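## Task

Take the tube lying on the shelved bench by the door and stand it upright in a free well of the rack by the window, pushed fully to the bottom. No tube may touch the floor. Every other tube must still sit fully down in its rack. The tubes are glass and break if dropped more than a few centimetres (about a well's depth) or struck hard. The parked cart, pedal bin and stool may shift. When finished, release the tube and move away. The robot must not fall or end up tilted.

## Robot and tools

ROBOT. A Rainbow Robotics RB-Y1 in a physics simulation. It has a wheeled base (two drive wheels, two rear casters; 0.66 m long, 0.58 m wide, front edge 0.10 m ahead of the drive axle), a torso whose lower leg folds at ankle, knee and hip, a head with head_camera, and two 7-joint arms, each with a parallel gripper and a wrist camera (left_wrist_camera, right_wrist_camera). Loose objects may occasionally get a small shove.

FRAMES. Base frame: origin on the floor midway between the drive wheels, x forward, y left, z up. The reported chest, left_hand and right_hand are in this frame. A hand point is the spot between its finger pads; the fingers extend along its -z and close along its x. Printed hand positions can be off, worse at long reach. Odometry frame is the base frame at scene start; base_odometry just integrates wheel turns (slip shows as travel), heading is positive to the left, -3.142 to 3.142.

execute_actions(actions, cameras). actions is a list holding one action or nothing (empty = just report state and images). An action may contain:
- base: exactly one key. translate_m is a relative drive along the current heading in metres, -3 to 3, forward positive. rotate_rad is a relative turn in place in radians, -3.2 to 3.2, positive counter-clockwise seen from above. No sideways motion.
- joints: a single dictionary for the whole robot (torso, both arms, head, grippers), one number per joint name, each an absolute target, not an offset. Radians except the grippers, which are the pad opening in metres. Ranges: torso_squat_rad 0 to 1.2 (bigger lowers a level chest); torso_shift_rad -0.3 to 0.6 (positive pushes hips forward); torso_pitch_rad -0.2 to 1.4 (positive leans forward); torso_yaw_rad -1.5 to 1.5 (positive left); shoulder_pitch -2.356 to 2.356 (0 hanging, negative raises the arm forward); left_shoulder_roll_rad 0 to 3.141 and right_shoulder_roll_rad -3.141 to 0 (away from the body is outward); shoulder_yaw -2.094 to 2.094 (positive swings a bent forearm left, both arms); elbow -2.617 to 0.01 (0 straight, negative bends); forearm_roll -3.141 to 3.141; wrist_pitch -1.57 to 1.919 (negative tips hand forward); hand_roll -2.705 to 2.705; gripper_m 0 to 0.1; head_pan_rad -0.523 to 0.523 (positive left, relative to chest); head_tilt_rad -0.35 to 1.57 (positive looks down). Done tolerance is ±0.02 rad, ±0.004 m for grippers. Combined torso rules: squat+shift <= 1.52; squat-shift+pitch <= 1.57; shift+0.5 pitch-0.4 squat <= 0.7; shift+0.3 pitch-0.5 squat <= 0.39; breaking one leaves the torso short and off_target.
- speeds: caps for this action only, translate_m 0.05 to 0.4 m/s, rotate_rad 0.1 to 1.509 rad/s (defaults are the maxima). A base move needing over 8.667 s is refused.
- min_time_s: 0.1 to 8 s, the shortest duration for arm and head motions. No action runs over 15 s.
Default top speeds: arm joints 1 rad/s (wrist joints 1.5), head 1.5, squat and pitch 0.3, shift 0.15, yaw 0.6, grippers 0.1 m/s.
cameras: list of head_camera, left_wrist_camera, right_wrist_camera or "all"; omitted or null gives all, [] gives none. Any unknown key, name or out-of-range number rejects the whole call with no motion. Joints you omit may still be driving toward earlier targets.

wait(seconds 0 to 10): commands nothing, returns state and images. zoom_image(camera, region [x0, y0, x1, y1] in pixels, at most 504 by 504; head images are 896x504, wrist images 644x364): a sharper crop of that camera's latest image. read_manual(section "licences"): licence texts only. finished_scene(scene): ends that scene permanently and reports success; call only after releasing and backing away.

RESULTS. base_status and joint_status give each motion's outcome: done; off_target (resting short, maybe still pushing); limit_stop_at_<name>; contact_stop (torso and arms only, something resisted hard); time_out; stopped_with_arm (torso halted because an arm hit); limit_stop_at_own_body (guard stopped an arm or torso before hitting the robot itself); not_followed (a self or arm-arm collision check held back that arm's targets, shown with a "joint command not followed" line and a cause line; the targets may be retried later). A contact_stop, time_out or stopped_with_arm halts its whole group (torso joints, or all seven joints of one arm), which then hold where they stopped. on_its_own lists uncommanded joints; "held at" is their target. joint_positions, the pictures line (image order), and a Motor temperatures line per arm also appear. MOTOR HOT warns at 65 °C; at 80 °C an OVER-TEMPERATURE FAULT brakes the arm and halts the robot (limit_stop_at_motor_heat); resend targets afterward. A joint torque reaching its load limit (shoulders 63.7, elbow 32.7, wrist joints 22.7 N m, held weight included) freezes everything for 10 s.

GRASPING. Command a gripper opening at least 0.005 m below the object's width; off_target is then expected.

AVOID. Dropping a tube from more than a few centimetres, knocking it, or letting any tube reach the floor. Arms hitting or pressing each other (grippers included, which the arm-arm check ignores). The base does not stop on collisions and can keep pushing furniture; the bent leg can reach past the base front; a leg against furniture can slide the robot backward unseen by odometry. Heavy loads held far forward can tip the robot. After a stop, first pull the arm back in its own action, then the torso. If both hands share an object and the torso contact-stops instantly with nothing in the way, resend every arm joint at its current reading, then the torso command. Camera calibration is given per camera (pinhole with radial distortion, base-frame pose) and is only approximately right, especially for wrist cameras on an extended arm.

Each tool is called after ">>>" as name([rows], argument=value, ...), one row to a line, values as JSON.

## Session

>>> execute_actions(actions=[])

Scene clock: 0.00 s.
Motor temperatures (°C, as the motors report them): left_arm=[32 29 31 31 38 36 33] | right_arm=[32 34 32 32 36 38 38]
base_odometry: x=+0.000 y=+0.000 heading=+0.000 (m, m, rad; odometry frame)
base_status: not commanded
joint_positions: torso_squat_rad=+0.350 torso_shift_rad=+0.000 torso_pitch_rad=-0.001 torso_yaw_rad=+0.000 left_shoulder_pitch_rad=-0.030 left_shoulder_roll_rad=-0.005 left_shoulder_yaw_rad=-0.056 left_elbow_rad=-0.200 left_forearm_roll_rad=+0.020 left_wrist_pitch_rad=-0.018 left_hand_roll_rad=-0.053 left_gripper_m=+0.099 right_shoulder_pitch_rad=-0.057 right_shoulder_roll_rad=-0.036 right_shoulder_yaw_rad=-0.056 right_elbow_rad=-0.218 right_forearm_roll_rad=-0.038 right_wrist_pitch_rad=+0.013 right_hand_roll_rad=+0.007 right_gripper_m=+0.100 head_pan_rad=-0.001 head_tilt_rad=+0.400
joint_status: not commanded
chest: x=-0.2286 y=+0.0001 z=+1.2474 quat_wxyz=(+1.000, +0.000, -0.001, +0.000) (m; base frame)
left_hand: x=-0.1052 y=+0.2093 z=+0.5725 quat_wxyz=(+0.991, -0.004, -0.124, -0.049) (m; base frame)
right_hand: x=-0.0836 y=-0.2505 z=+0.5767 quat_wxyz=(+0.991, -0.017, -0.130, -0.032) (m; base frame)
pictures: head_camera, left_wrist_camera, right_wrist_camera
Images, in order (width x height): head_camera 896x504, left_wrist_camera 644x364, right_wrist_camera 644x364.

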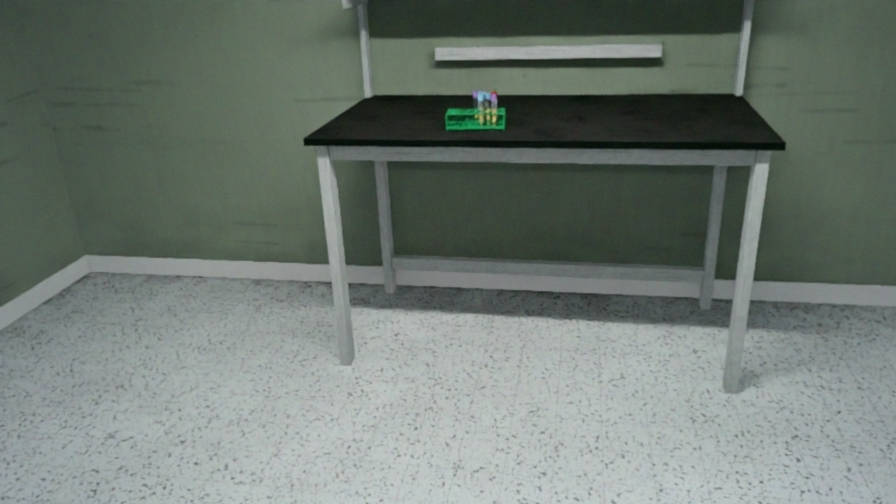

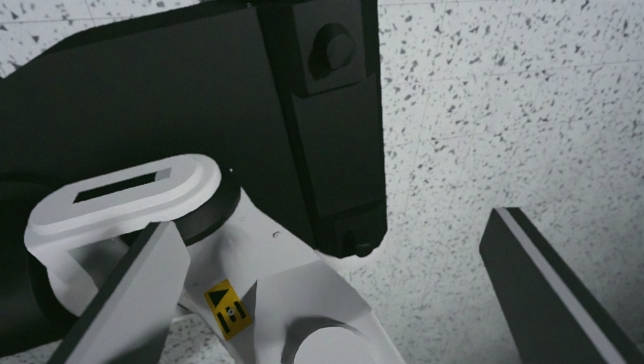

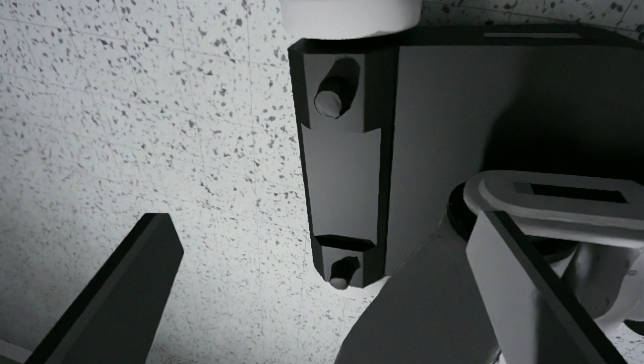

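>>> execute_actions([
  {"joints":{"head_pan_rad":0.52,"head_tilt_rad":0.2,"torso_yaw_rad":0.5}},
], cameras=["head_camera"])

>>> execute_actions([
  {"joints":{"head_pan_rad":-0.52,"torso_yaw_rad":-0.5}},
], cameras=["head_camera"])

>>> execute_actions([
  {"joints":{"torso_yaw_rad":-1.5}},
], cameras=["head_camera"])

Scene clock: 5.80 s.
Motor temperatures (°C, as the motors report them): left_arm=[32 29 31 31 38 36 33] | right_arm=[32 34 32 32 36 38 38]
base_odometry: x=+0.000 y=+0.000 heading=+0.000 (m, m, rad; odometry frame)
base_status: not commanded
joint_positions: torso_squat_rad=+0.350 torso_shift_rad=+0.000 torso_pitch_rad=-0.001 torso_yaw_rad=+0.500 left_shoulder_pitch_rad=-0.030 left_shoulder_roll_rad=-0.005 left_shoulder_yaw_rad=-0.056 left_elbow_rad=-0.200 left_forearm_roll_rad=+0.020 left_wrist_pitch_rad=-0.018 left_hand_roll_rad=-0.053 left_gripper_m=+0.099 right_shoulder_pitch_rad=-0.057 right_shoulder_roll_rad=-0.036 right_shoulder_yaw_rad=-0.056 right_elbow_rad=-0.218 right_forearm_roll_rad=-0.038 right_wrist_pitch_rad=+0.013 right_hand_roll_rad=+0.007 right_gripper_m=+0.100 head_pan_rad=+0.520 head_tilt_rad=+0.200
joint_status: all done
chest: x=-0.2286 y=+0.0001 z=+1.2474 quat_wxyz=(+0.969, +0.000, -0.001, +0.247) (m; base frame)
left_hand: x=-0.2207 y=+0.2424 z=+0.5723 quat_wxyz=(+0.972, +0.027, -0.120, +0.198) (m; base frame)
right_hand: x=+0.0187 y=-0.1507 z=+0.5768 quat_wxyz=(+0.968, +0.016, -0.130, +0.214) (m; base frame)
pictures: head_camera
camera_calibration (this result's frames):
head_camera: T_world_to_cam=[[0.865166, -0.499143, -0.0484187, 0.263809], [-0.147071, -0.160237, -0.976061, 1.44628], [0.479436, 0.851575, -0.212041, 0.339589], [0, 0, 0, 1]] pos_world=[-0.178344, 0.0742392, 1.49644]
Images, in order (width x height): head_camera 896x504.

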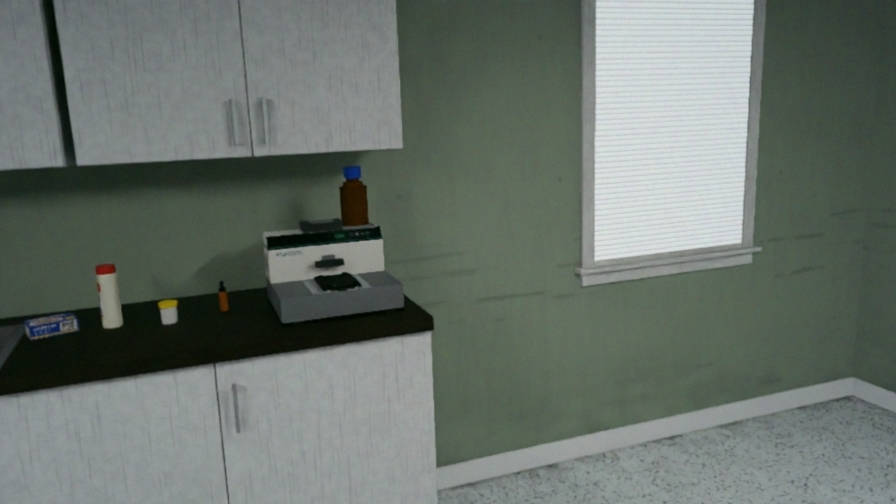

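Scene clock: 8.30 s.
Motor temperatures (°C, as the motors report them): left_arm=[32 29 31 31 38 36 33] | right_arm=[32 34 32 32 36 38 38]
base_odometry: x=+0.000 y=+0.000 heading=+0.000 (m, m, rad; odometry frame)
base_status: not commanded
joint_positions: torso_squat_rad=+0.350 torso_shift_rad=+0.000 torso_pitch_rad=-0.001 torso_yaw_rad=-0.500 left_shoulder_pitch_rad=-0.030 left_shoulder_roll_rad=-0.005 left_shoulder_yaw_rad=-0.056 left_elbow_rad=-0.200 left_forearm_roll_rad=+0.020 left_wrist_pitch_rad=-0.018 left_hand_roll_rad=-0.053 left_gripper_m=+0.099 right_shoulder_pitch_rad=-0.057 right_shoulder_roll_rad=-0.036 right_shoulder_yaw_rad=-0.056 right_elbow_rad=-0.218 right_forearm_roll_rad=-0.038 right_wrist_pitch_rad=+0.013 right_hand_roll_rad=+0.007 right_gripper_m=+0.100 head_pan_rad=-0.520 head_tilt_rad=+0.200
joint_status: all done
chest: x=-0.2286 y=+0.0001 z=+1.2474 quat_wxyz=(+0.969, +0.000, -0.001, -0.247) (m; base frame)
left_hand: x=-0.0197 y=+0.1248 z=+0.5727 quat_wxyz=(+0.948, -0.034, -0.119, -0.293) (m; base frame)
right_hand: x=-0.2213 y=-0.2889 z=+0.5766 quat_wxyz=(+0.952, -0.048, -0.122, -0.276) (m; base frame)
pictures: head_camera
camera_calibration (this result's frames):
head_camera: T_world_to_cam=[[-0.836261, -0.546007, -0.0504318, -0.100776], [-0.0741988, 0.203808, -0.976195, 1.46212], [0.543288, -0.812612, -0.21095, 0.35221], [0, 0, 0, 1]] pos_world=[-0.167139, -0.0668072, 1.49654]
Images, in order (width x height): head_camera 896x504.

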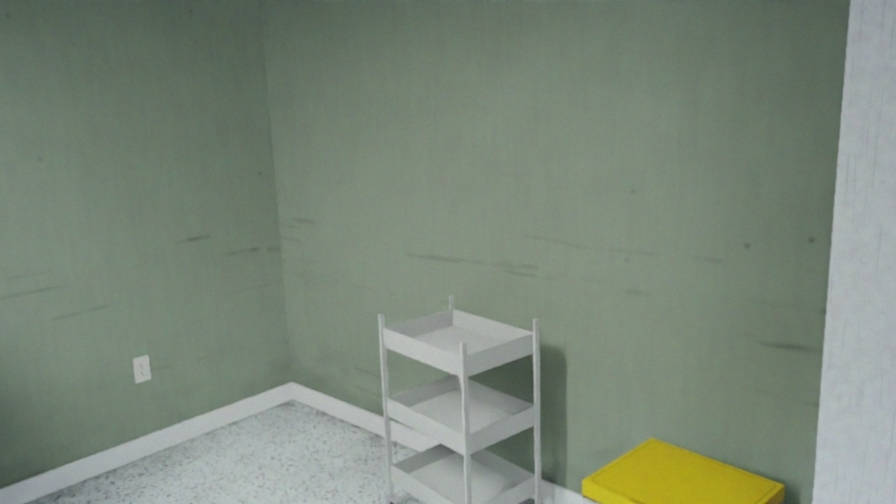

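Scene clock: 9.30 s.
Motor temperatures (°C, as the motors report them): left_arm=[32 29 31 31 38 36 33] | right_arm=[32 34 32 32 36 38 38]
base_odometry: x=+0.000 y=+0.000 heading=+0.000 (m, m, rad; odometry frame)
base_status: not commanded
joint_positions: torso_squat_rad=+0.350 torso_shift_rad=+0.000 torso_pitch_rad=-0.001 torso_yaw_rad=-0.734 left_shoulder_pitch_rad=-0.031 left_shoulder_roll_rad=-0.005 left_shoulder_yaw_rad=-0.056 left_elbow_rad=-0.200 left_forearm_roll_rad=+0.020 left_wrist_pitch_rad=-0.018 left_hand_roll_rad=-0.053 left_gripper_m=+0.099 right_shoulder_pitch_rad=-0.057 right_shoulder_roll_rad=-0.036 right_shoulder_yaw_rad=-0.056 right_elbow_rad=-0.218 right_forearm_roll_rad=-0.038 right_wrist_pitch_rad=+0.014 right_hand_roll_rad=+0.007 right_gripper_m=+0.100 head_pan_rad=-0.520 head_tilt_rad=+0.200
joint_status: torso_yaw_rad limit_stop_at_own_body (moved -0.234 of -1.000)
on_its_own: torso_yaw_rad is held at -0.734, not at your -1.500, since a limit_stop_at_own_body
chest: x=-0.2286 y=+0.0001 z=+1.2474 quat_wxyz=(+0.933, +0.000, -0.001, -0.359) (m; base frame)
left_hand: x=+0.0038 y=+0.0730 z=+0.5728 quat_wxyz=(+0.907, -0.047, -0.114, -0.402) (m; base frame)
right_hand: x=-0.2886 y=-0.2824 z=+0.5764 quat_wxyz=(+0.913, -0.062, -0.116, -0.386) (m; base frame)
pictures: head_camera
camera_calibration (this result's frames):
head_camera: T_world_to_cam=[[-0.940118, -0.337061, -0.0506801, -0.124231], [-0.0247141, 0.215704, -0.976146, 1.47337], [0.339953, -0.91644, -0.211117, 0.305953], [0, 0, 0, 1]] pos_world=[-0.184389, -0.0792982, 1.49652]
Images, in order (width x height): head_camera 896x504.

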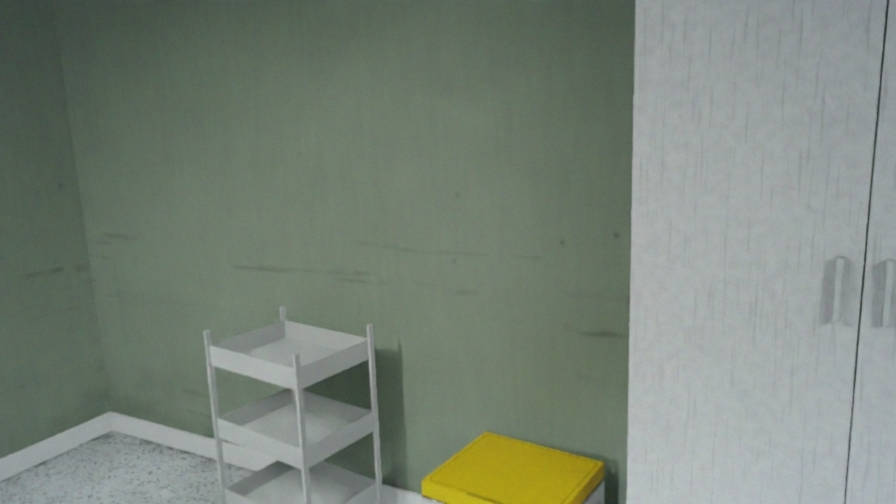

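>>> execute_actions([
  {"base":{"rotate_rad":3.14},"joints":{"torso_yaw_rad":0,"head_pan_rad":0,"head_tilt_rad":0.35}},
], cameras=["head_camera"])

Scene clock: 17.40 s.
Motor temperatures (°C, as the motors report them): left_arm=[32 29 31 31 38 36 33] | right_arm=[32 34 32 32 36 38 38]
base_odometry: x=+0.000 y=+0.000 heading=+3.140 (m, m, rad; odometry frame)
base_status: done
joint_positions: torso_squat_rad=+0.350 torso_shift_rad=+0.000 torso_pitch_rad=-0.001 torso_yaw_rad=+0.000 left_shoulder_pitch_rad=-0.030 left_shoulder_roll_rad=-0.005 left_shoulder_yaw_rad=-0.056 left_elbow_rad=-0.200 left_forearm_roll_rad=+0.020 left_wrist_pitch_rad=-0.018 left_hand_roll_rad=-0.053 left_gripper_m=+0.099 right_shoulder_pitch_rad=-0.057 right_shoulder_roll_rad=-0.036 right_shoulder_yaw_rad=-0.056 right_elbow_rad=-0.218 right_forearm_roll_rad=-0.038 right_wrist_pitch_rad=+0.014 right_hand_roll_rad=+0.007 right_gripper_m=+0.100 head_pan_rad=+0.000 head_tilt_rad=+0.350
joint_status: all done
chest: x=-0.2287 y=+0.0002 z=+1.2474 quat_wxyz=(+1.000, +0.000, -0.001, +0.000) (m; base frame)
left_hand: x=-0.1052 y=+0.2093 z=+0.5725 quat_wxyz=(+0.991, -0.004, -0.124, -0.049) (m; base frame)
right_hand: x=-0.0838 y=-0.2505 z=+0.5767 quat_wxyz=(+0.991, -0.017, -0.130, -0.032) (m; base frame)
pictures: head_camera
camera_calibration (this result's frames):
head_camera: T_world_to_cam=[[0.0197737, -0.998418, -0.0526377, 0.08763], [-0.355828, 0.0421732, -0.9336, 1.34026], [0.934342, 0.0371907, -0.354431, 0.647786], [0, 0, 0, 1]] pos_world=[-0.130084, 0.00687667, 1.48548]
Images, in order (width x height): head_camera 896x504.

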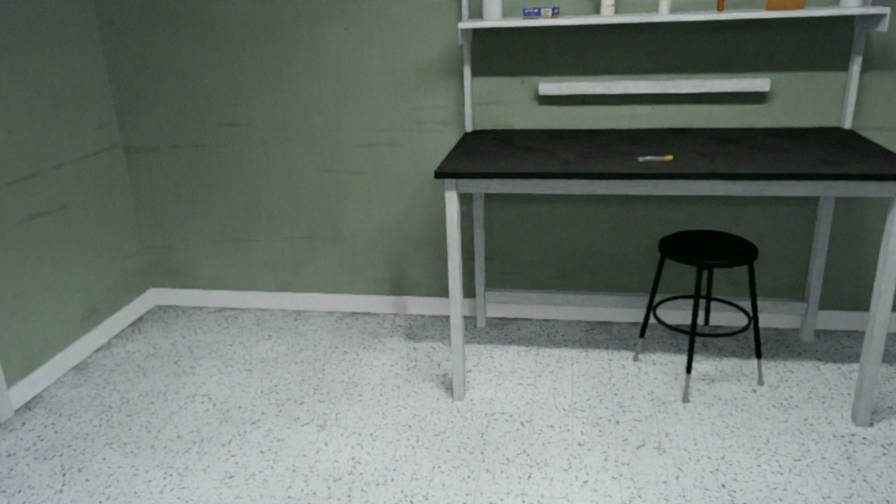

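>>> execute_actions([
  {"base":{"rotate_rad":-0.57},"joints":{"head_tilt_rad":0.5,"torso_squat_rad":0.1,"left_shoulder_pitch_rad":-1,"left_shoulder_roll_rad":0.155,"left_shoulder_yaw_rad":0.292,"left_elbow_rad":-0.6,"left_forearm_roll_rad":-0.7,"left_wrist_pitch_rad":1.57,"left_hand_roll_rad":0,"left_gripper_m":0.06,"right_elbow_rad":0,"right_shoulder_pitch_rad":0}},
], cameras=["head_camera"])

Scene clock: 56.57 s.
Motor temperatures (°C, as the motors report them): left_arm=[32 29 31 31 38 36 33] | right_arm=[32 34 32 32 36 38 38]
base_odometry: x=+0.000 y=+0.000 heading=+2.570 (m, m, rad; odometry frame)
base_status: done
joint_positions: torso_squat_rad=+0.100 torso_shift_rad=+0.000 torso_pitch_rad=-0.001 torso_yaw_rad=+0.000 left_shoulder_pitch_rad=-1.000 left_shoulder_roll_rad=+0.155 left_shoulder_yaw_rad=+0.292 left_elbow_rad=-0.600 left_forearm_roll_rad=-0.700 left_wrist_pitch_rad=+1.570 left_hand_roll_rad=+0.000 left_gripper_m=+0.060 right_shoulder_pitch_rad=+0.000 right_shoulder_roll_rad=-0.036 right_shoulder_yaw_rad=-0.056 right_elbow_rad=+0.000 right_forearm_roll_rad=-0.038 right_wrist_pitch_rad=+0.013 right_hand_roll_rad=+0.007 right_gripper_m=+0.100 head_pan_rad=+0.000 head_tilt_rad=+0.500
joint_status: all done
chest: x=-0.2286 y=+0.0002 z=+1.2864 quat_wxyz=(+1.000, +0.000, -0.001, +0.000) (m; base frame)
left_hand: x=+0.2735 y=+0.3686 z=+1.0296 quat_wxyz=(+0.939, +0.343, -0.001, +0.000) (m; base frame)
right_hand: x=-0.2310 y=-0.2471 z=+0.6046 quat_wxyz=(+0.999, -0.018, +0.005, -0.044) (m; base frame)
pictures: head_camera
camera_calibration (this result's frames):
head_camera: T_world_to_cam=[[0.0116154, -0.998418, -0.0550068, 0.0915165], [-0.491509, 0.0422053, -0.869849, 1.25393], [0.870795, 0.0371399, -0.490241, 0.850227], [0, 0, 0, 1]] pos_world=[-0.125118, 0.00687188, 1.51258]
Images, in order (width x height): head_camera 896x504.

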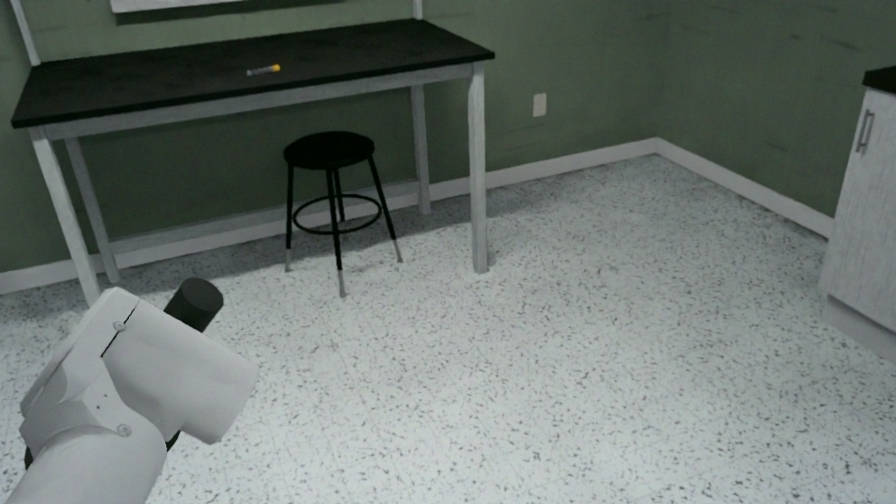

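>>> execute_actions([
  {"base":{"translate_m":1.63}},
], cameras=[])

>>> execute_actions([
  {"base":{"rotate_rad":0.41},"joints":{"head_tilt_rad":0.7,"head_pan_rad":0.25}},
], cameras=["head_camera"])

Scene clock: 68.60 s.
Motor temperatures (°C, as the motors report them): left_arm=[32 29 31 31 38 36 33] | right_arm=[32 34 32 32 36 38 38]
base_odometry: x=-1.371 y=+0.881 heading=+2.570 (m, m, rad; odometry frame)
base_status: done
joint_positions: torso_squat_rad=+0.100 torso_shift_rad=+0.000 torso_pitch_rad=-0.001 torso_yaw_rad=+0.000 left_shoulder_pitch_rad=-1.000 left_shoulder_roll_rad=+0.155 left_shoulder_yaw_rad=+0.292 left_elbow_rad=-0.600 left_forearm_roll_rad=-0.700 left_wrist_pitch_rad=+1.570 left_hand_roll_rad=+0.000 left_gripper_m=+0.060 right_shoulder_pitch_rad=+0.000 right_shoulder_roll_rad=-0.036 right_shoulder_yaw_rad=-0.056 right_elbow_rad=+0.000 right_forearm_roll_rad=-0.038 right_wrist_pitch_rad=+0.013 right_hand_roll_rad=+0.007 right_gripper_m=+0.100 head_pan_rad=+0.000 head_tilt_rad=+0.500
joint_status: not commanded
chest: x=-0.2285 y=+0.0002 z=+1.2864 quat_wxyz=(+1.000, +0.000, -0.001, +0.000) (m; base frame)
left_hand: x=+0.2734 y=+0.3686 z=+1.0295 quat_wxyz=(+0.939, +0.343, -0.001, +0.000) (m; base frame)
right_hand: x=-0.2309 y=-0.2471 z=+0.6046 quat_wxyz=(+0.999, -0.018, +0.005, -0.044) (m; base frame)
pictures: none
No camera images: the call's "cameras" was empty. Leave "cameras" out to get every camera's image.

Scene clock: 70.87 s.
Motor temperatures (°C, as the motors report them): left_arm=[32 29 31 32 38 36 33] | right_arm=[32 34 32 32 36 38 38]
base_odometry: x=-1.371 y=+0.881 heading=+2.980 (m, m, rad; odometry frame)
base_status: done
joint_positions: torso_squat_rad=+0.100 torso_shift_rad=+0.000 torso_pitch_rad=-0.001 torso_yaw_rad=+0.000 left_shoulder_pitch_rad=-1.000 left_shoulder_roll_rad=+0.155 left_shoulder_yaw_rad=+0.292 left_elbow_rad=-0.600 left_forearm_roll_rad=-0.700 left_wrist_pitch_rad=+1.570 left_hand_roll_rad=+0.000 left_gripper_m=+0.060 right_shoulder_pitch_rad=+0.000 right_shoulder_roll_rad=-0.036 right_shoulder_yaw_rad=-0.056 right_elbow_rad=+0.000 right_forearm_roll_rad=-0.038 right_wrist_pitch_rad=+0.013 right_hand_roll_rad=+0.007 right_gripper_m=+0.100 head_pan_rad=+0.250 head_tilt_rad=+0.700
joint_status: all done
chest: x=-0.2285 y=+0.0001 z=+1.2864 quat_wxyz=(+1.000, +0.000, -0.001, +0.000) (m; base frame)
left_hand: x=+0.2734 y=+0.3686 z=+1.0295 quat_wxyz=(+0.939, +0.343, -0.001, +0.000) (m; base frame)
right_hand: x=-0.2309 y=-0.2471 z=+0.6045 quat_wxyz=(+0.999, -0.018, +0.005, -0.044) (m; base frame)
pictures: head_camera
camera_calibration (this result's frames):
head_camera: T_world_to_cam=[[0.247309, -0.967317, -0.056004, 0.141668], [-0.644768, -0.121149, -0.754717, 1.05116], [0.723265, 0.222758, -0.653656, 1.06257], [0, 0, 0, 1]] pos_world=[-0.125802, 0.0276891, 1.49581]
Images, in order (width x height): head_camera 896x504.

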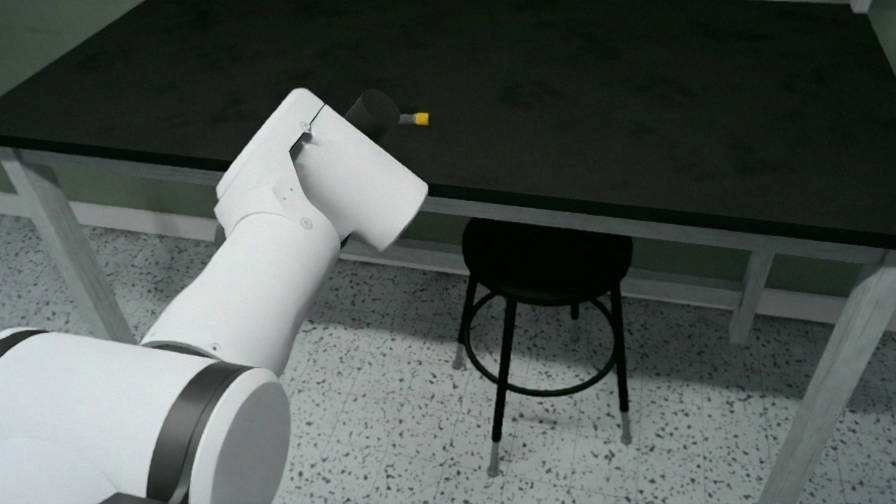

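>>> execute_actions([
  {"base":{"translate_m":0.55},"joints":{"head_tilt_rad":0.9,"head_pan_rad":0.5,"torso_squat_rad":0.25}},
], cameras=["head_camera","left_wrist_camera"])

Scene clock: 79.90 s.
Motor temperatures (°C, as the motors report them): left_arm=[33 30 31 32 38 36 33] | right_arm=[32 34 32 32 36 38 38]
base_odometry: x=-1.914 y=+0.969 heading=+2.981 (m, m, rad; odometry frame)
base_status: done
joint_positions: torso_squat_rad=+0.250 torso_shift_rad=+0.000 torso_pitch_rad=-0.001 torso_yaw_rad=+0.000 left_shoulder_pitch_rad=-1.000 left_shoulder_roll_rad=+0.155 left_shoulder_yaw_rad=+0.292 left_elbow_rad=-0.600 left_forearm_roll_rad=-0.700 left_wrist_pitch_rad=+1.570 left_hand_roll_rad=+0.000 left_gripper_m=+0.060 right_shoulder_pitch_rad=+0.000 right_shoulder_roll_rad=-0.036 right_shoulder_yaw_rad=-0.056 right_elbow_rad=+0.000 right_forearm_roll_rad=-0.038 right_wrist_pitch_rad=+0.013 right_hand_roll_rad=+0.007 right_gripper_m=+0.100 head_pan_rad=+0.500 head_tilt_rad=+0.900
joint_status: all done
chest: x=-0.2285 y=+0.0001 z=+1.2682 quat_wxyz=(+1.000, +0.000, -0.001, +0.000) (m; base frame)
left_hand: x=+0.2734 y=+0.3686 z=+1.0112 quat_wxyz=(+0.939, +0.343, -0.001, +0.000) (m; base frame)
right_hand: x=-0.2308 y=-0.2471 z=+0.5863 quat_wxyz=(+0.999, -0.018, +0.005, -0.044) (m; base frame)
pictures: head_camera, left_wrist_camera
camera_calibration (this result's frames):
head_camera: T_world_to_cam=[[0.469017, -0.881492, -0.0547234, 0.184591], [-0.714993, -0.342594, -0.609437, 0.809591], [0.518466, 0.324964, -0.790943, 1.20984], [0, 0, 0, 1]] pos_world=[-0.134987, 0.0469218, 1.46041]
left_wrist_camera: T_world_to_cam=[[0.998156, -0.0451184, -0.0406055, -0.213948], [-0.045998, -0.998721, -0.0209936, 0.436367], [-0.0396063, 0.0228227, -0.998955, 1.09661], [0, 0, 0, 1]] pos_world=[0.277059, 0.401128, 1.09594]
Images, in order (width x height): head_camera 896x504, left_wrist_camera 644x364.

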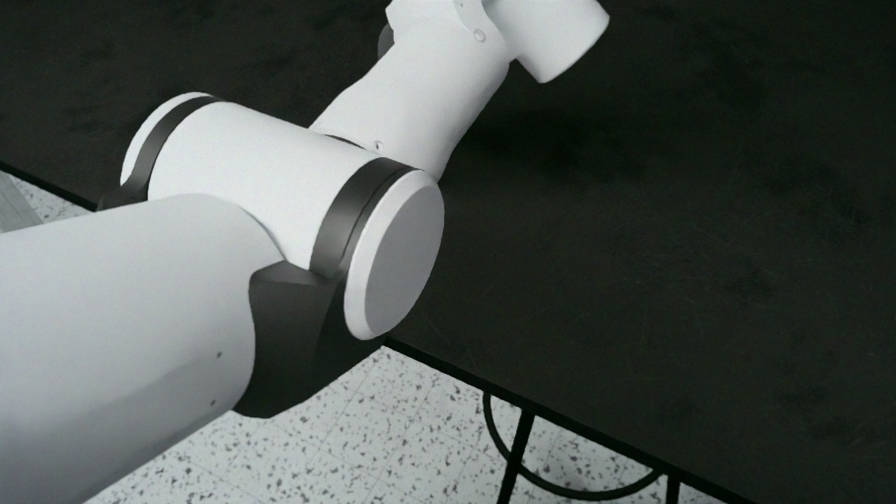

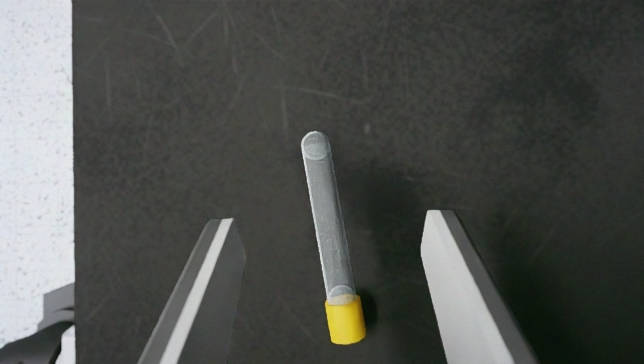

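>>> execute_actions([
  {"joints":{"torso_yaw_rad":-0.09,"left_wrist_pitch_rad":1.724,"left_hand_roll_rad":0.181,"torso_squat_rad":0.44}},
], cameras=["left_wrist_camera"])

Scene clock: 87.17 s.
Motor temperatures (°C, as the motors report them): left_arm=[33 30 31 32 38 36 33] | right_arm=[32 34 32 32 36 38 38]
base_odometry: x=-1.914 y=+0.969 heading=+2.981 (m, m, rad; odometry frame)
base_status: not commanded
joint_positions: torso_squat_rad=+0.440 torso_shift_rad=+0.000 torso_pitch_rad=-0.001 torso_yaw_rad=-0.090 left_shoulder_pitch_rad=-1.000 left_shoulder_roll_rad=+0.155 left_shoulder_yaw_rad=+0.292 left_elbow_rad=-0.600 left_forearm_roll_rad=-0.700 left_wrist_pitch_rad=+1.724 left_hand_roll_rad=+0.181 left_gripper_m=+0.060 right_shoulder_pitch_rad=+0.000 right_shoulder_roll_rad=-0.036 right_shoulder_yaw_rad=-0.056 right_elbow_rad=+0.000 right_forearm_roll_rad=-0.038 right_wrist_pitch_rad=+0.013 right_hand_roll_rad=+0.007 right_gripper_m=+0.100 head_pan_rad=+0.500 head_tilt_rad=+0.900
joint_status: all done
chest: x=-0.2286 y=+0.0001 z=+1.2233 quat_wxyz=(+0.999, +0.000, -0.001, -0.045) (m; base frame)
left_hand: x=+0.2690 y=+0.3235 z=+0.9685 quat_wxyz=(+0.935, +0.348, +0.024, +0.069) (m; base frame)
right_hand: x=-0.2530 y=-0.2458 z=+0.5413 quat_wxyz=(+0.996, -0.017, +0.006, -0.088) (m; base frame)
pictures: left_wrist_camera
camera_calibration (this result's frames):
left_wrist_camera: T_world_to_cam=[[0.993928, 0.10231, -0.0404952, -0.260038], [0.100942, -0.994294, -0.0345023, 0.362362], [-0.0437941, 0.0302052, -0.998584, 1.05316], [0, 0, 0, 1]] pos_world=[0.268004, 0.355088, 1.05364]
Images, in order (width x height): left_wrist_camera 644x364.

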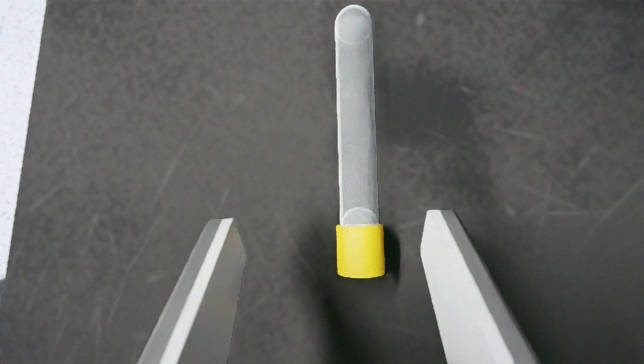

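>>> execute_actions([
  {"base":{"translate_m":0.009},"joints":{"torso_yaw_rad":-0.1,"torso_squat_rad":0.545}},
], cameras=["left_wrist_camera"])

>>> execute_actions([
  {"joints":{"torso_squat_rad":0.557,"left_gripper_m":0.03}},
], cameras=["left_wrist_camera"])

Scene clock: 96.20 s.
Motor temperatures (°C, as the motors report them): left_arm=[33 30 31 32 38 36 33] | right_arm=[32 34 32 32 36 38 38]
base_odometry: x=-1.923 y=+0.971 heading=+2.981 (m, m, rad; odometry frame)
base_status: done
joint_positions: torso_squat_rad=+0.545 torso_shift_rad=-0.001 torso_pitch_rad=-0.003 torso_yaw_rad=-0.100 left_shoulder_pitch_rad=-1.004 left_shoulder_roll_rad=+0.157 left_shoulder_yaw_rad=+0.291 left_elbow_rad=-0.601 left_forearm_roll_rad=-0.702 left_wrist_pitch_rad=+1.726 left_hand_roll_rad=+0.181 left_gripper_m=+0.061 right_shoulder_pitch_rad=+0.000 right_shoulder_roll_rad=-0.036 right_shoulder_yaw_rad=-0.056 right_elbow_rad=+0.000 right_forearm_roll_rad=-0.038 right_wrist_pitch_rad=+0.013 right_hand_roll_rad=+0.007 right_gripper_m=+0.100 head_pan_rad=+0.500 head_tilt_rad=+0.900
joint_status: all done
chest: x=-0.2296 y=-0.0002 z=+1.1885 quat_wxyz=(+0.999, +0.000, -0.002, -0.050) (m; base frame)
left_hand: x=+0.2731 y=+0.3189 z=+0.9376 quat_wxyz=(+0.934, +0.350, +0.020, +0.066) (m; base frame)
right_hand: x=-0.2551 y=-0.2454 z=+0.5063 quat_wxyz=(+0.995, -0.017, +0.005, -0.093) (m; base frame)
pictures: left_wrist_camera
camera_calibration (this result's frames):
left_wrist_camera: T_world_to_cam=[[0.995069, 0.0932593, -0.0337603, -0.268655], [0.091986, -0.995054, -0.0374867, 0.361819], [-0.0370893, 0.0341964, -0.998727, 1.01972], [0, 0, 0, 1]] pos_world=[0.271869, 0.350213, 1.02291]
Images, in order (width x height): left_wrist_camera 644x364.

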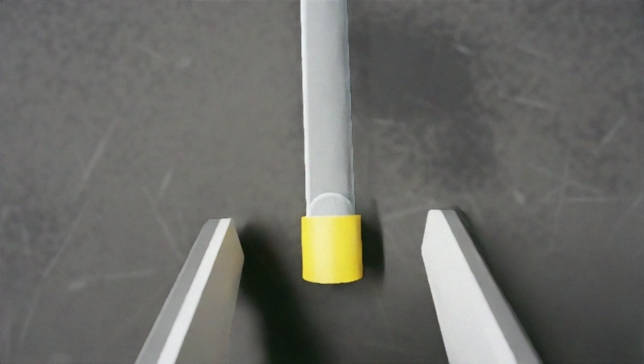

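Scene clock: 97.00 s.
Motor temperatures (°C, as the motors report them): left_arm=[33 30 31 32 38 36 33] | right_arm=[32 34 32 32 36 38 38]
base_odometry: x=-1.923 y=+0.971 heading=+2.981 (m, m, rad; odometry frame)
base_status: not commanded
joint_positions: torso_squat_rad=+0.557 torso_shift_rad=-0.001 torso_pitch_rad=-0.004 torso_yaw_rad=-0.100 left_shoulder_pitch_rad=-1.007 left_shoulder_roll_rad=+0.159 left_shoulder_yaw_rad=+0.290 left_elbow_rad=-0.603 left_forearm_roll_rad=-0.703 left_wrist_pitch_rad=+1.726 left_hand_roll_rad=+0.181 left_gripper_m=+0.031 right_shoulder_pitch_rad=+0.000 right_shoulder_roll_rad=-0.036 right_shoulder_yaw_rad=-0.056 right_elbow_rad=+0.000 right_forearm_roll_rad=-0.038 right_wrist_pitch_rad=+0.013 right_hand_roll_rad=+0.007 right_gripper_m=+0.100 head_pan_rad=+0.500 head_tilt_rad=+0.900
joint_status: all done
chest: x=-0.2302 y=-0.0005 z=+1.1840 quat_wxyz=(+0.999, +0.000, -0.002, -0.050) (m; base frame)
left_hand: x=+0.2741 y=+0.3194 z=+0.9362 quat_wxyz=(+0.934, +0.351, +0.017, +0.067) (m; base frame)
right_hand: x=-0.2550 y=-0.2453 z=+0.5017 quat_wxyz=(+0.995, -0.017, +0.005, -0.093) (m; base frame)
pictures: left_wrist_camera
camera_calibration (this result's frames):
left_wrist_camera: T_world_to_cam=[[0.995222, 0.0934945, -0.0281245, -0.275102], [0.0923351, -0.994923, -0.0400327, 0.364375], [-0.0317245, 0.0372446, -0.998802, 1.01589], [0, 0, 0, 1]] pos_world=[0.272372, 0.350409, 1.02153]
Images, in order (width x height): left_wrist_camera 644x364.

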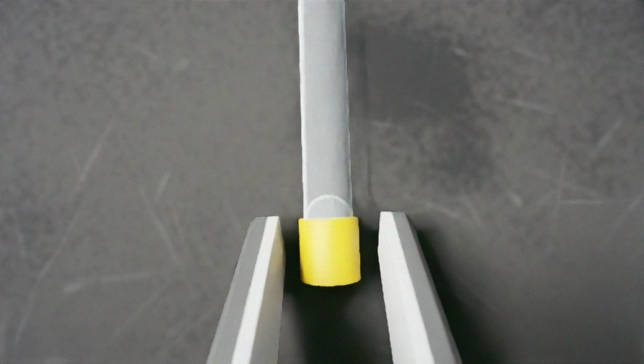

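Touching the table; ease up, shift slightly left, close.

>>> execute_actions([
  {"joints":{"torso_squat_rad":0.53,"torso_yaw_rad":-0.09}},
], cameras=[])

>>> execute_actions([
  {"joints":{"left_gripper_m":0.008}},
], cameras=["left_wrist_camera"])

>>> execute_actions([
  {"joints":{"torso_squat_rad":0.46}},
], cameras=["left_wrist_camera"])

Scene clock: 102.30 s.
Motor temperatures (°C, as the motors report them): left_arm=[33 30 31 32 40 37 33] | right_arm=[32 34 32 32 36 38 38]
base_odometry: x=-1.923 y=+0.971 heading=+2.981 (m, m, rad; odometry frame)
base_status: not commanded
joint_positions: torso_squat_rad=+0.530 torso_shift_rad=+0.000 torso_pitch_rad=-0.001 torso_yaw_rad=-0.090 left_shoulder_pitch_rad=-1.000 left_shoulder_roll_rad=+0.155 left_shoulder_yaw_rad=+0.292 left_elbow_rad=-0.600 left_forearm_roll_rad=-0.700 left_wrist_pitch_rad=+1.724 left_hand_roll_rad=+0.181 left_gripper_m=+0.030 right_shoulder_pitch_rad=+0.000 right_shoulder_roll_rad=-0.036 right_shoulder_yaw_rad=-0.056 right_elbow_rad=+0.000 right_forearm_roll_rad=-0.038 right_wrist_pitch_rad=+0.013 right_hand_roll_rad=+0.007 right_gripper_m=+0.100 head_pan_rad=+0.500 head_tilt_rad=+0.900
joint_status: all done
chest: x=-0.2286 y=+0.0000 z=+1.1939 quat_wxyz=(+0.999, +0.000, -0.001, -0.045) (m; base frame)
left_hand: x=+0.2692 y=+0.3235 z=+0.9394 quat_wxyz=(+0.934, +0.348, +0.024, +0.069) (m; base frame)
right_hand: x=-0.2530 y=-0.2458 z=+0.5119 quat_wxyz=(+0.996, -0.017, +0.006, -0.089) (m; base frame)
pictures: none
No camera images: the call's "cameras" was empty. Leave "cameras" out to get every camera's image.

Scene clock: 103.00 s.
Motor temperatures (°C, as the motors report them): left_arm=[33 30 31 32 40 37 33] | right_arm=[32 34 32 32 36 38 38]
base_odometry: x=-1.923 y=+0.971 heading=+2.981 (m, m, rad; odometry frame)
base_status: not commanded
joint_positions: torso_squat_rad=+0.530 torso_shift_rad=+0.000 torso_pitch_rad=-0.001 torso_yaw_rad=-0.090 left_shoulder_pitch_rad=-1.000 left_shoulder_roll_rad=+0.155 left_shoulder_yaw_rad=+0.292 left_elbow_rad=-0.600 left_forearm_roll_rad=-0.700 left_wrist_pitch_rad=+1.724 left_hand_roll_rad=+0.181 left_gripper_m=+0.018 right_shoulder_pitch_rad=+0.000 right_shoulder_roll_rad=-0.036 right_shoulder_yaw_rad=-0.056 right_elbow_rad=+0.000 right_forearm_roll_rad=-0.038 right_wrist_pitch_rad=+0.013 right_hand_roll_rad=+0.007 right_gripper_m=+0.100 head_pan_rad=+0.500 head_tilt_rad=+0.900
joint_status: left_gripper_m off_target (ended at +0.018, target +0.008)
chest: x=-0.2286 y=+0.0000 z=+1.1939 quat_wxyz=(+0.999, +0.000, -0.001, -0.045) (m; base frame)
left_hand: x=+0.2692 y=+0.3235 z=+0.9393 quat_wxyz=(+0.934, +0.348, +0.024, +0.069) (m; base frame)
right_hand: x=-0.2530 y=-0.2458 z=+0.5119 quat_wxyz=(+0.996, -0.017, +0.006, -0.089) (m; base frame)
pictures: left_wrist_camera
camera_calibration (this result's frames):
left_wrist_camera: T_world_to_cam=[[0.993935, 0.102388, -0.0401278, -0.261787], [0.101015, -0.994274, -0.0348723, 0.361681], [-0.0434685, 0.0306072, -0.998586, 1.02386], [0, 0, 0, 1]] pos_world=[0.268169, 0.355076, 1.02452]
Images, in order (width x height): left_wrist_camera 644x364.

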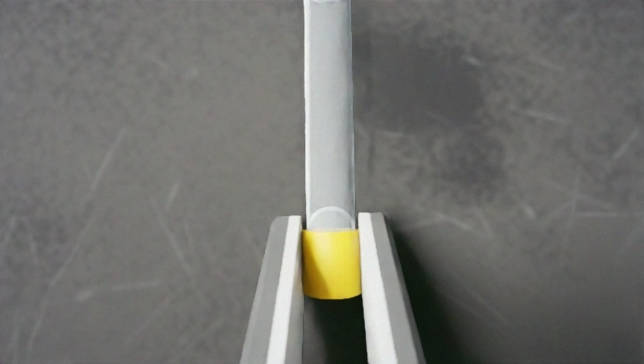

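Scene clock: 103.97 s.
Motor temperatures (°C, as the motors report them): left_arm=[33 30 31 32 40 37 33] | right_arm=[32 34 32 32 36 38 38]
base_odometry: x=-1.923 y=+0.971 heading=+2.981 (m, m, rad; odometry frame)
base_status: not commanded
joint_positions: torso_squat_rad=+0.460 torso_shift_rad=+0.000 torso_pitch_rad=-0.001 torso_yaw_rad=-0.090 left_shoulder_pitch_rad=-1.000 left_shoulder_roll_rad=+0.155 left_shoulder_yaw_rad=+0.292 left_elbow_rad=-0.600 left_forearm_roll_rad=-0.700 left_wrist_pitch_rad=+1.724 left_hand_roll_rad=+0.181 left_gripper_m=+0.018 right_shoulder_pitch_rad=+0.000 right_shoulder_roll_rad=-0.036 right_shoulder_yaw_rad=-0.056 right_elbow_rad=+0.000 right_forearm_roll_rad=-0.038 right_wrist_pitch_rad=+0.013 right_hand_roll_rad=+0.007 right_gripper_m=+0.100 head_pan_rad=+0.500 head_tilt_rad=+0.900
joint_status: all done
chest: x=-0.2285 y=+0.0000 z=+1.2172 quat_wxyz=(+0.999, +0.000, -0.001, -0.045) (m; base frame)
left_hand: x=+0.2692 y=+0.3235 z=+0.9624 quat_wxyz=(+0.934, +0.348, +0.024, +0.069) (m; base frame)
right_hand: x=-0.2530 y=-0.2458 z=+0.5352 quat_wxyz=(+0.996, -0.017, +0.006, -0.089) (m; base frame)
pictures: left_wrist_camera
camera_calibration (this result's frames):
left_wrist_camera: T_world_to_cam=[[0.993916, 0.10238, -0.0406223, -0.260339], [0.100992, -0.994276, -0.0348647, 0.362471], [-0.0439592, 0.03055, -0.998566, 1.047], [0, 0, 0, 1]] pos_world=[0.268173, 0.355064, 1.04756]
Images, in order (width x height): left_wrist_camera 644x364.

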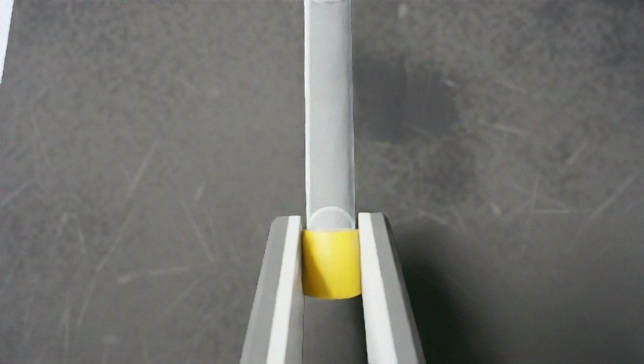

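>>> execute_actions([
  {"base":{"translate_m":-0.6},"min_time_s":2.5,"joints":{"torso_squat_rad":0.05,"torso_yaw_rad":0,"left_shoulder_pitch_rad":-1.3,"left_shoulder_roll_rad":0.252,"left_shoulder_yaw_rad":0.336,"left_elbow_rad":-0.287,"left_wrist_pitch_rad":1.57,"left_hand_roll_rad":0,"head_pan_rad":0,"head_tilt_rad":0.5}},
], cameras=[])

>>> execute_actions([
  {"base":{"rotate_rad":3.03},"min_time_s":4,"joints":{"left_forearm_roll_rad":0.86}},
], cameras=["head_camera"])

>>> execute_actions([
  {"base":{"translate_m":2.85}},
], cameras=[])

>>> execute_actions([
  {"base":{"rotate_rad":0.11},"joints":{"head_tilt_rad":0.7}},
])

Scene clock: 123.80 s.
Motor temperatures (°C, as the motors report them): left_arm=[33 30 31 32 39 37 33] | right_arm=[32 34 32 32 36 38 38]
base_odometry: x=-1.331 y=+0.875 heading=+2.982 (m, m, rad; odometry frame)
base_status: done
joint_positions: torso_squat_rad=+0.050 torso_shift_rad=+0.000 torso_pitch_rad=-0.001 torso_yaw_rad=+0.000 left_shoulder_pitch_rad=-1.299 left_shoulder_roll_rad=+0.252 left_shoulder_yaw_rad=+0.336 left_elbow_rad=-0.287 left_forearm_roll_rad=-0.700 left_wrist_pitch_rad=+1.570 left_hand_roll_rad=+0.000 left_gripper_m=+0.017 right_shoulder_pitch_rad=+0.000 right_shoulder_roll_rad=-0.036 right_shoulder_yaw_rad=-0.056 right_elbow_rad=+0.000 right_forearm_roll_rad=-0.038 right_wrist_pitch_rad=+0.013 right_hand_roll_rad=+0.007 right_gripper_m=+0.100 head_pan_rad=+0.000 head_tilt_rad=+0.500
joint_status: all done
chest: x=-0.2286 y=+0.0001 z=+1.2891 quat_wxyz=(+1.000, +0.000, -0.001, +0.000) (m; base frame)
left_hand: x=+0.3011 y=+0.3684 z=+1.1133 quat_wxyz=(+0.939, +0.343, -0.001, +0.000) (m; base frame)
right_hand: x=-0.2310 y=-0.2471 z=+0.6071 quat_wxyz=(+0.999, -0.018, +0.005, -0.044) (m; base frame)
pictures: none
No camera images: the call's "cameras" was empty. Leave "cameras" out to get every camera's image.

Scene clock: 129.03 s.
Motor temperatures (°C, as the motors report them): left_arm=[34 30 31 32 39 36 33] | right_arm=[32 34 32 32 36 38 38]
base_odometry: x=-1.331 y=+0.875 heading=-0.271 (m, m, rad; odometry frame)
base_status: done
joint_positions: torso_squat_rad=+0.050 torso_shift_rad=+0.000 torso_pitch_rad=-0.001 torso_yaw_rad=+0.000 left_shoulder_pitch_rad=-1.300 left_shoulder_roll_rad=+0.252 left_shoulder_yaw_rad=+0.336 left_elbow_rad=-0.287 left_forearm_roll_rad=+0.860 left_wrist_pitch_rad=+1.570 left_hand_roll_rad=+0.000 left_gripper_m=+0.018 right_shoulder_pitch_rad=+0.000 right_shoulder_roll_rad=-0.036 right_shoulder_yaw_rad=-0.056 right_elbow_rad=+0.000 right_forearm_roll_rad=-0.038 right_wrist_pitch_rad=+0.013 right_hand_roll_rad=+0.007 right_gripper_m=+0.100 head_pan_rad=+0.000 head_tilt_rad=+0.500
joint_status: all done
chest: x=-0.2287 y=+0.0001 z=+1.2891 quat_wxyz=(+1.000, +0.000, -0.001, +0.000) (m; base frame)
left_hand: x=+0.3010 y=+0.0453 z=+1.1395 quat_wxyz=(+0.909, -0.417, -0.001, +0.000) (m; base frame)
right_hand: x=-0.2310 y=-0.2471 z=+0.6072 quat_wxyz=(+0.999, -0.018, +0.005, -0.044) (m; base frame)
pictures: head_camera
camera_calibration (this result's frames):
head_camera: T_world_to_cam=[[0.0115919, -0.998418, -0.0550212, 0.0916654], [-0.491419, 0.0422332, -0.869898, 1.25624], [0.870846, 0.0371222, -0.490152, 0.851506], [0, 0, 0, 1]] pos_world=[-0.125251, 0.00685545, 1.51522]
Images, in order (width x height): head_camera 896x504.

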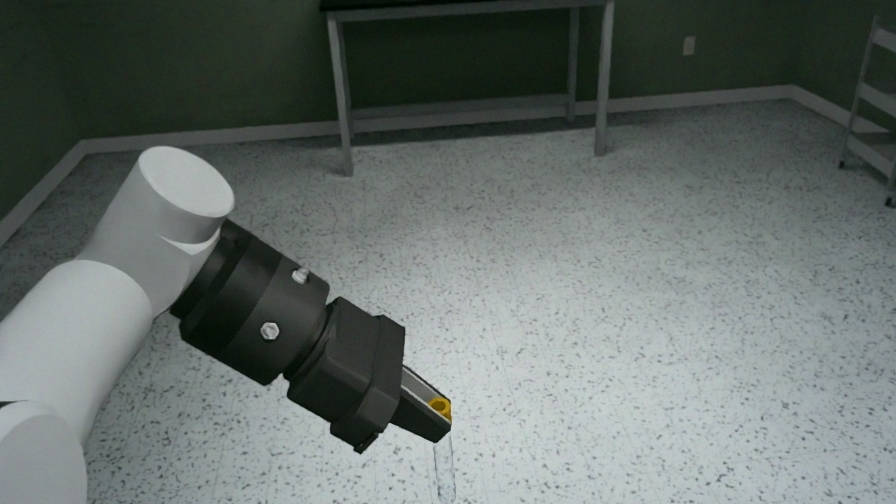

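Scene clock: 137.73 s.
Motor temperatures (°C, as the motors report them): left_arm=[34 30 31 32 38 36 33] | right_arm=[32 34 32 32 36 38 38]
base_odometry: x=+1.416 y=+0.114 heading=-0.270 (m, m, rad; odometry frame)
base_status: done
joint_positions: torso_squat_rad=+0.050 torso_shift_rad=+0.000 torso_pitch_rad=-0.001 torso_yaw_rad=+0.000 left_shoulder_pitch_rad=-1.300 left_shoulder_roll_rad=+0.252 left_shoulder_yaw_rad=+0.336 left_elbow_rad=-0.287 left_forearm_roll_rad=+0.860 left_wrist_pitch_rad=+1.570 left_hand_roll_rad=+0.000 left_gripper_m=+0.018 right_shoulder_pitch_rad=+0.000 right_shoulder_roll_rad=-0.036 right_shoulder_yaw_rad=-0.056 right_elbow_rad=+0.000 right_forearm_roll_rad=-0.038 right_wrist_pitch_rad=+0.013 right_hand_roll_rad=+0.007 right_gripper_m=+0.100 head_pan_rad=+0.000 head_tilt_rad=+0.500
joint_status: not commanded
chest: x=-0.2285 y=+0.0001 z=+1.2891 quat_wxyz=(+1.000, +0.000, -0.001, +0.000) (m; base frame)
left_hand: x=+0.3011 y=+0.0452 z=+1.1394 quat_wxyz=(+0.909, -0.417, +0.000, +0.000) (m; base frame)
right_hand: x=-0.2309 y=-0.2471 z=+0.6072 quat_wxyz=(+0.999, -0.018, +0.005, -0.044) (m; base frame)
pictures: none
No camera images: the call's "cameras" was empty. Leave "cameras" out to get every camera's image.

Scene clock: 139.00 s.
Motor temperatures (°C, as the motors report them): left_arm=[34 30 31 32 38 36 33] | right_arm=[32 34 32 32 36 38 38]
base_odometry: x=+1.416 y=+0.114 heading=-0.161 (m, m, rad; odometry frame)
base_status: done
joint_positions: torso_squat_rad=+0.050 torso_shift_rad=+0.000 torso_pitch_rad=-0.001 torso_yaw_rad=+0.000 left_shoulder_pitch_rad=-1.300 left_shoulder_roll_rad=+0.252 left_shoulder_yaw_rad=+0.336 left_elbow_rad=-0.287 left_forearm_roll_rad=+0.860 left_wrist_pitch_rad=+1.570 left_hand_roll_rad=+0.000 left_gripper_m=+0.018 right_shoulder_pitch_rad=+0.000 right_shoulder_roll_rad=-0.036 right_shoulder_yaw_rad=-0.056 right_elbow_rad=+0.000 right_forearm_roll_rad=-0.038 right_wrist_pitch_rad=+0.013 right_hand_roll_rad=+0.007 right_gripper_m=+0.100 head_pan_rad=+0.000 head_tilt_rad=+0.700
joint_status: all done
chest: x=-0.2285 y=+0.0001 z=+1.2891 quat_wxyz=(+1.000, +0.000, -0.001, +0.000) (m; base frame)
left_hand: x=+0.3011 y=+0.0452 z=+1.1394 quat_wxyz=(+0.909, -0.417, +0.000, +0.000) (m; base frame)
right_hand: x=-0.2309 y=-0.2471 z=+0.6072 quat_wxyz=(+0.999, -0.018, +0.005, -0.044) (m; base frame)
pictures: head_camera, left_wrist_camera, right_wrist_camera
camera_calibration (this result's frames):
head_camera: T_world_to_cam=[[0.000299818, -0.998415, -0.0562857, 0.0911347], [-0.654569, 0.0423562, -0.754815, 1.05123], [0.756003, 0.0370691, -0.653518, 1.07088], [0, 0, 0, 1]] pos_world=[-0.121517, 0.00676764, 1.49845]
left_wrist_camera: T_world_to_cam=[[0.998083, -0.0426967, 0.0448032, -0.348415], [-0.0461745, -0.0316925, 0.998431, -1.08784], [-0.0412098, -0.998585, -0.0336032, 0.179878], [0, 0, 0, 1]] pos_world=[0.30493, 0.130271, 1.10779]
right_wrist_camera: T_world_to_cam=[[-0.996889, 0.0787704, 0.00273554, -0.2113], [0.0647613, 0.798824, 0.598068, -0.117646], [0.0449249, 0.596385, -0.801441, 0.733648], [0, 0, 0, 1]] pos_world=[-0.235983, -0.326914, 0.658914]
Images, in order (width x height): head_camera 896x504, left_wrist_camera 644x364, right_wrist_camera 644x364.

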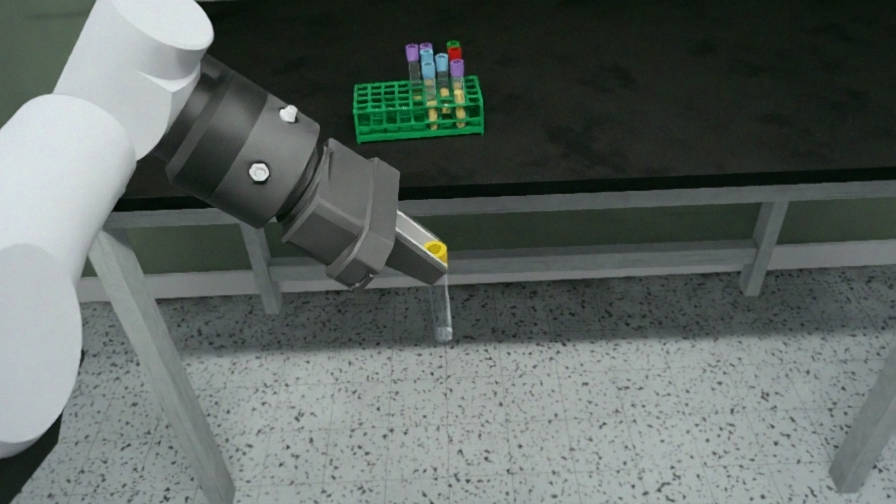

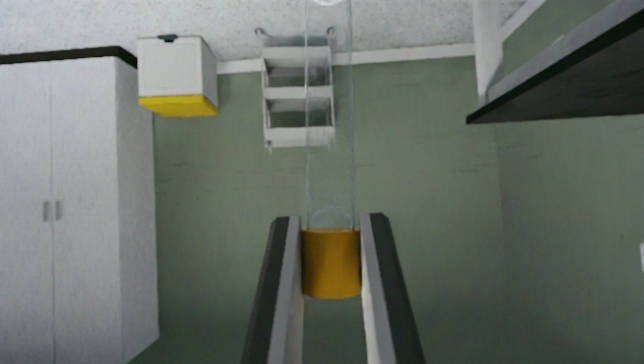

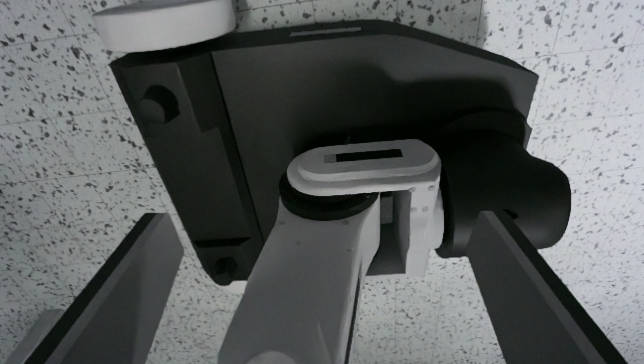

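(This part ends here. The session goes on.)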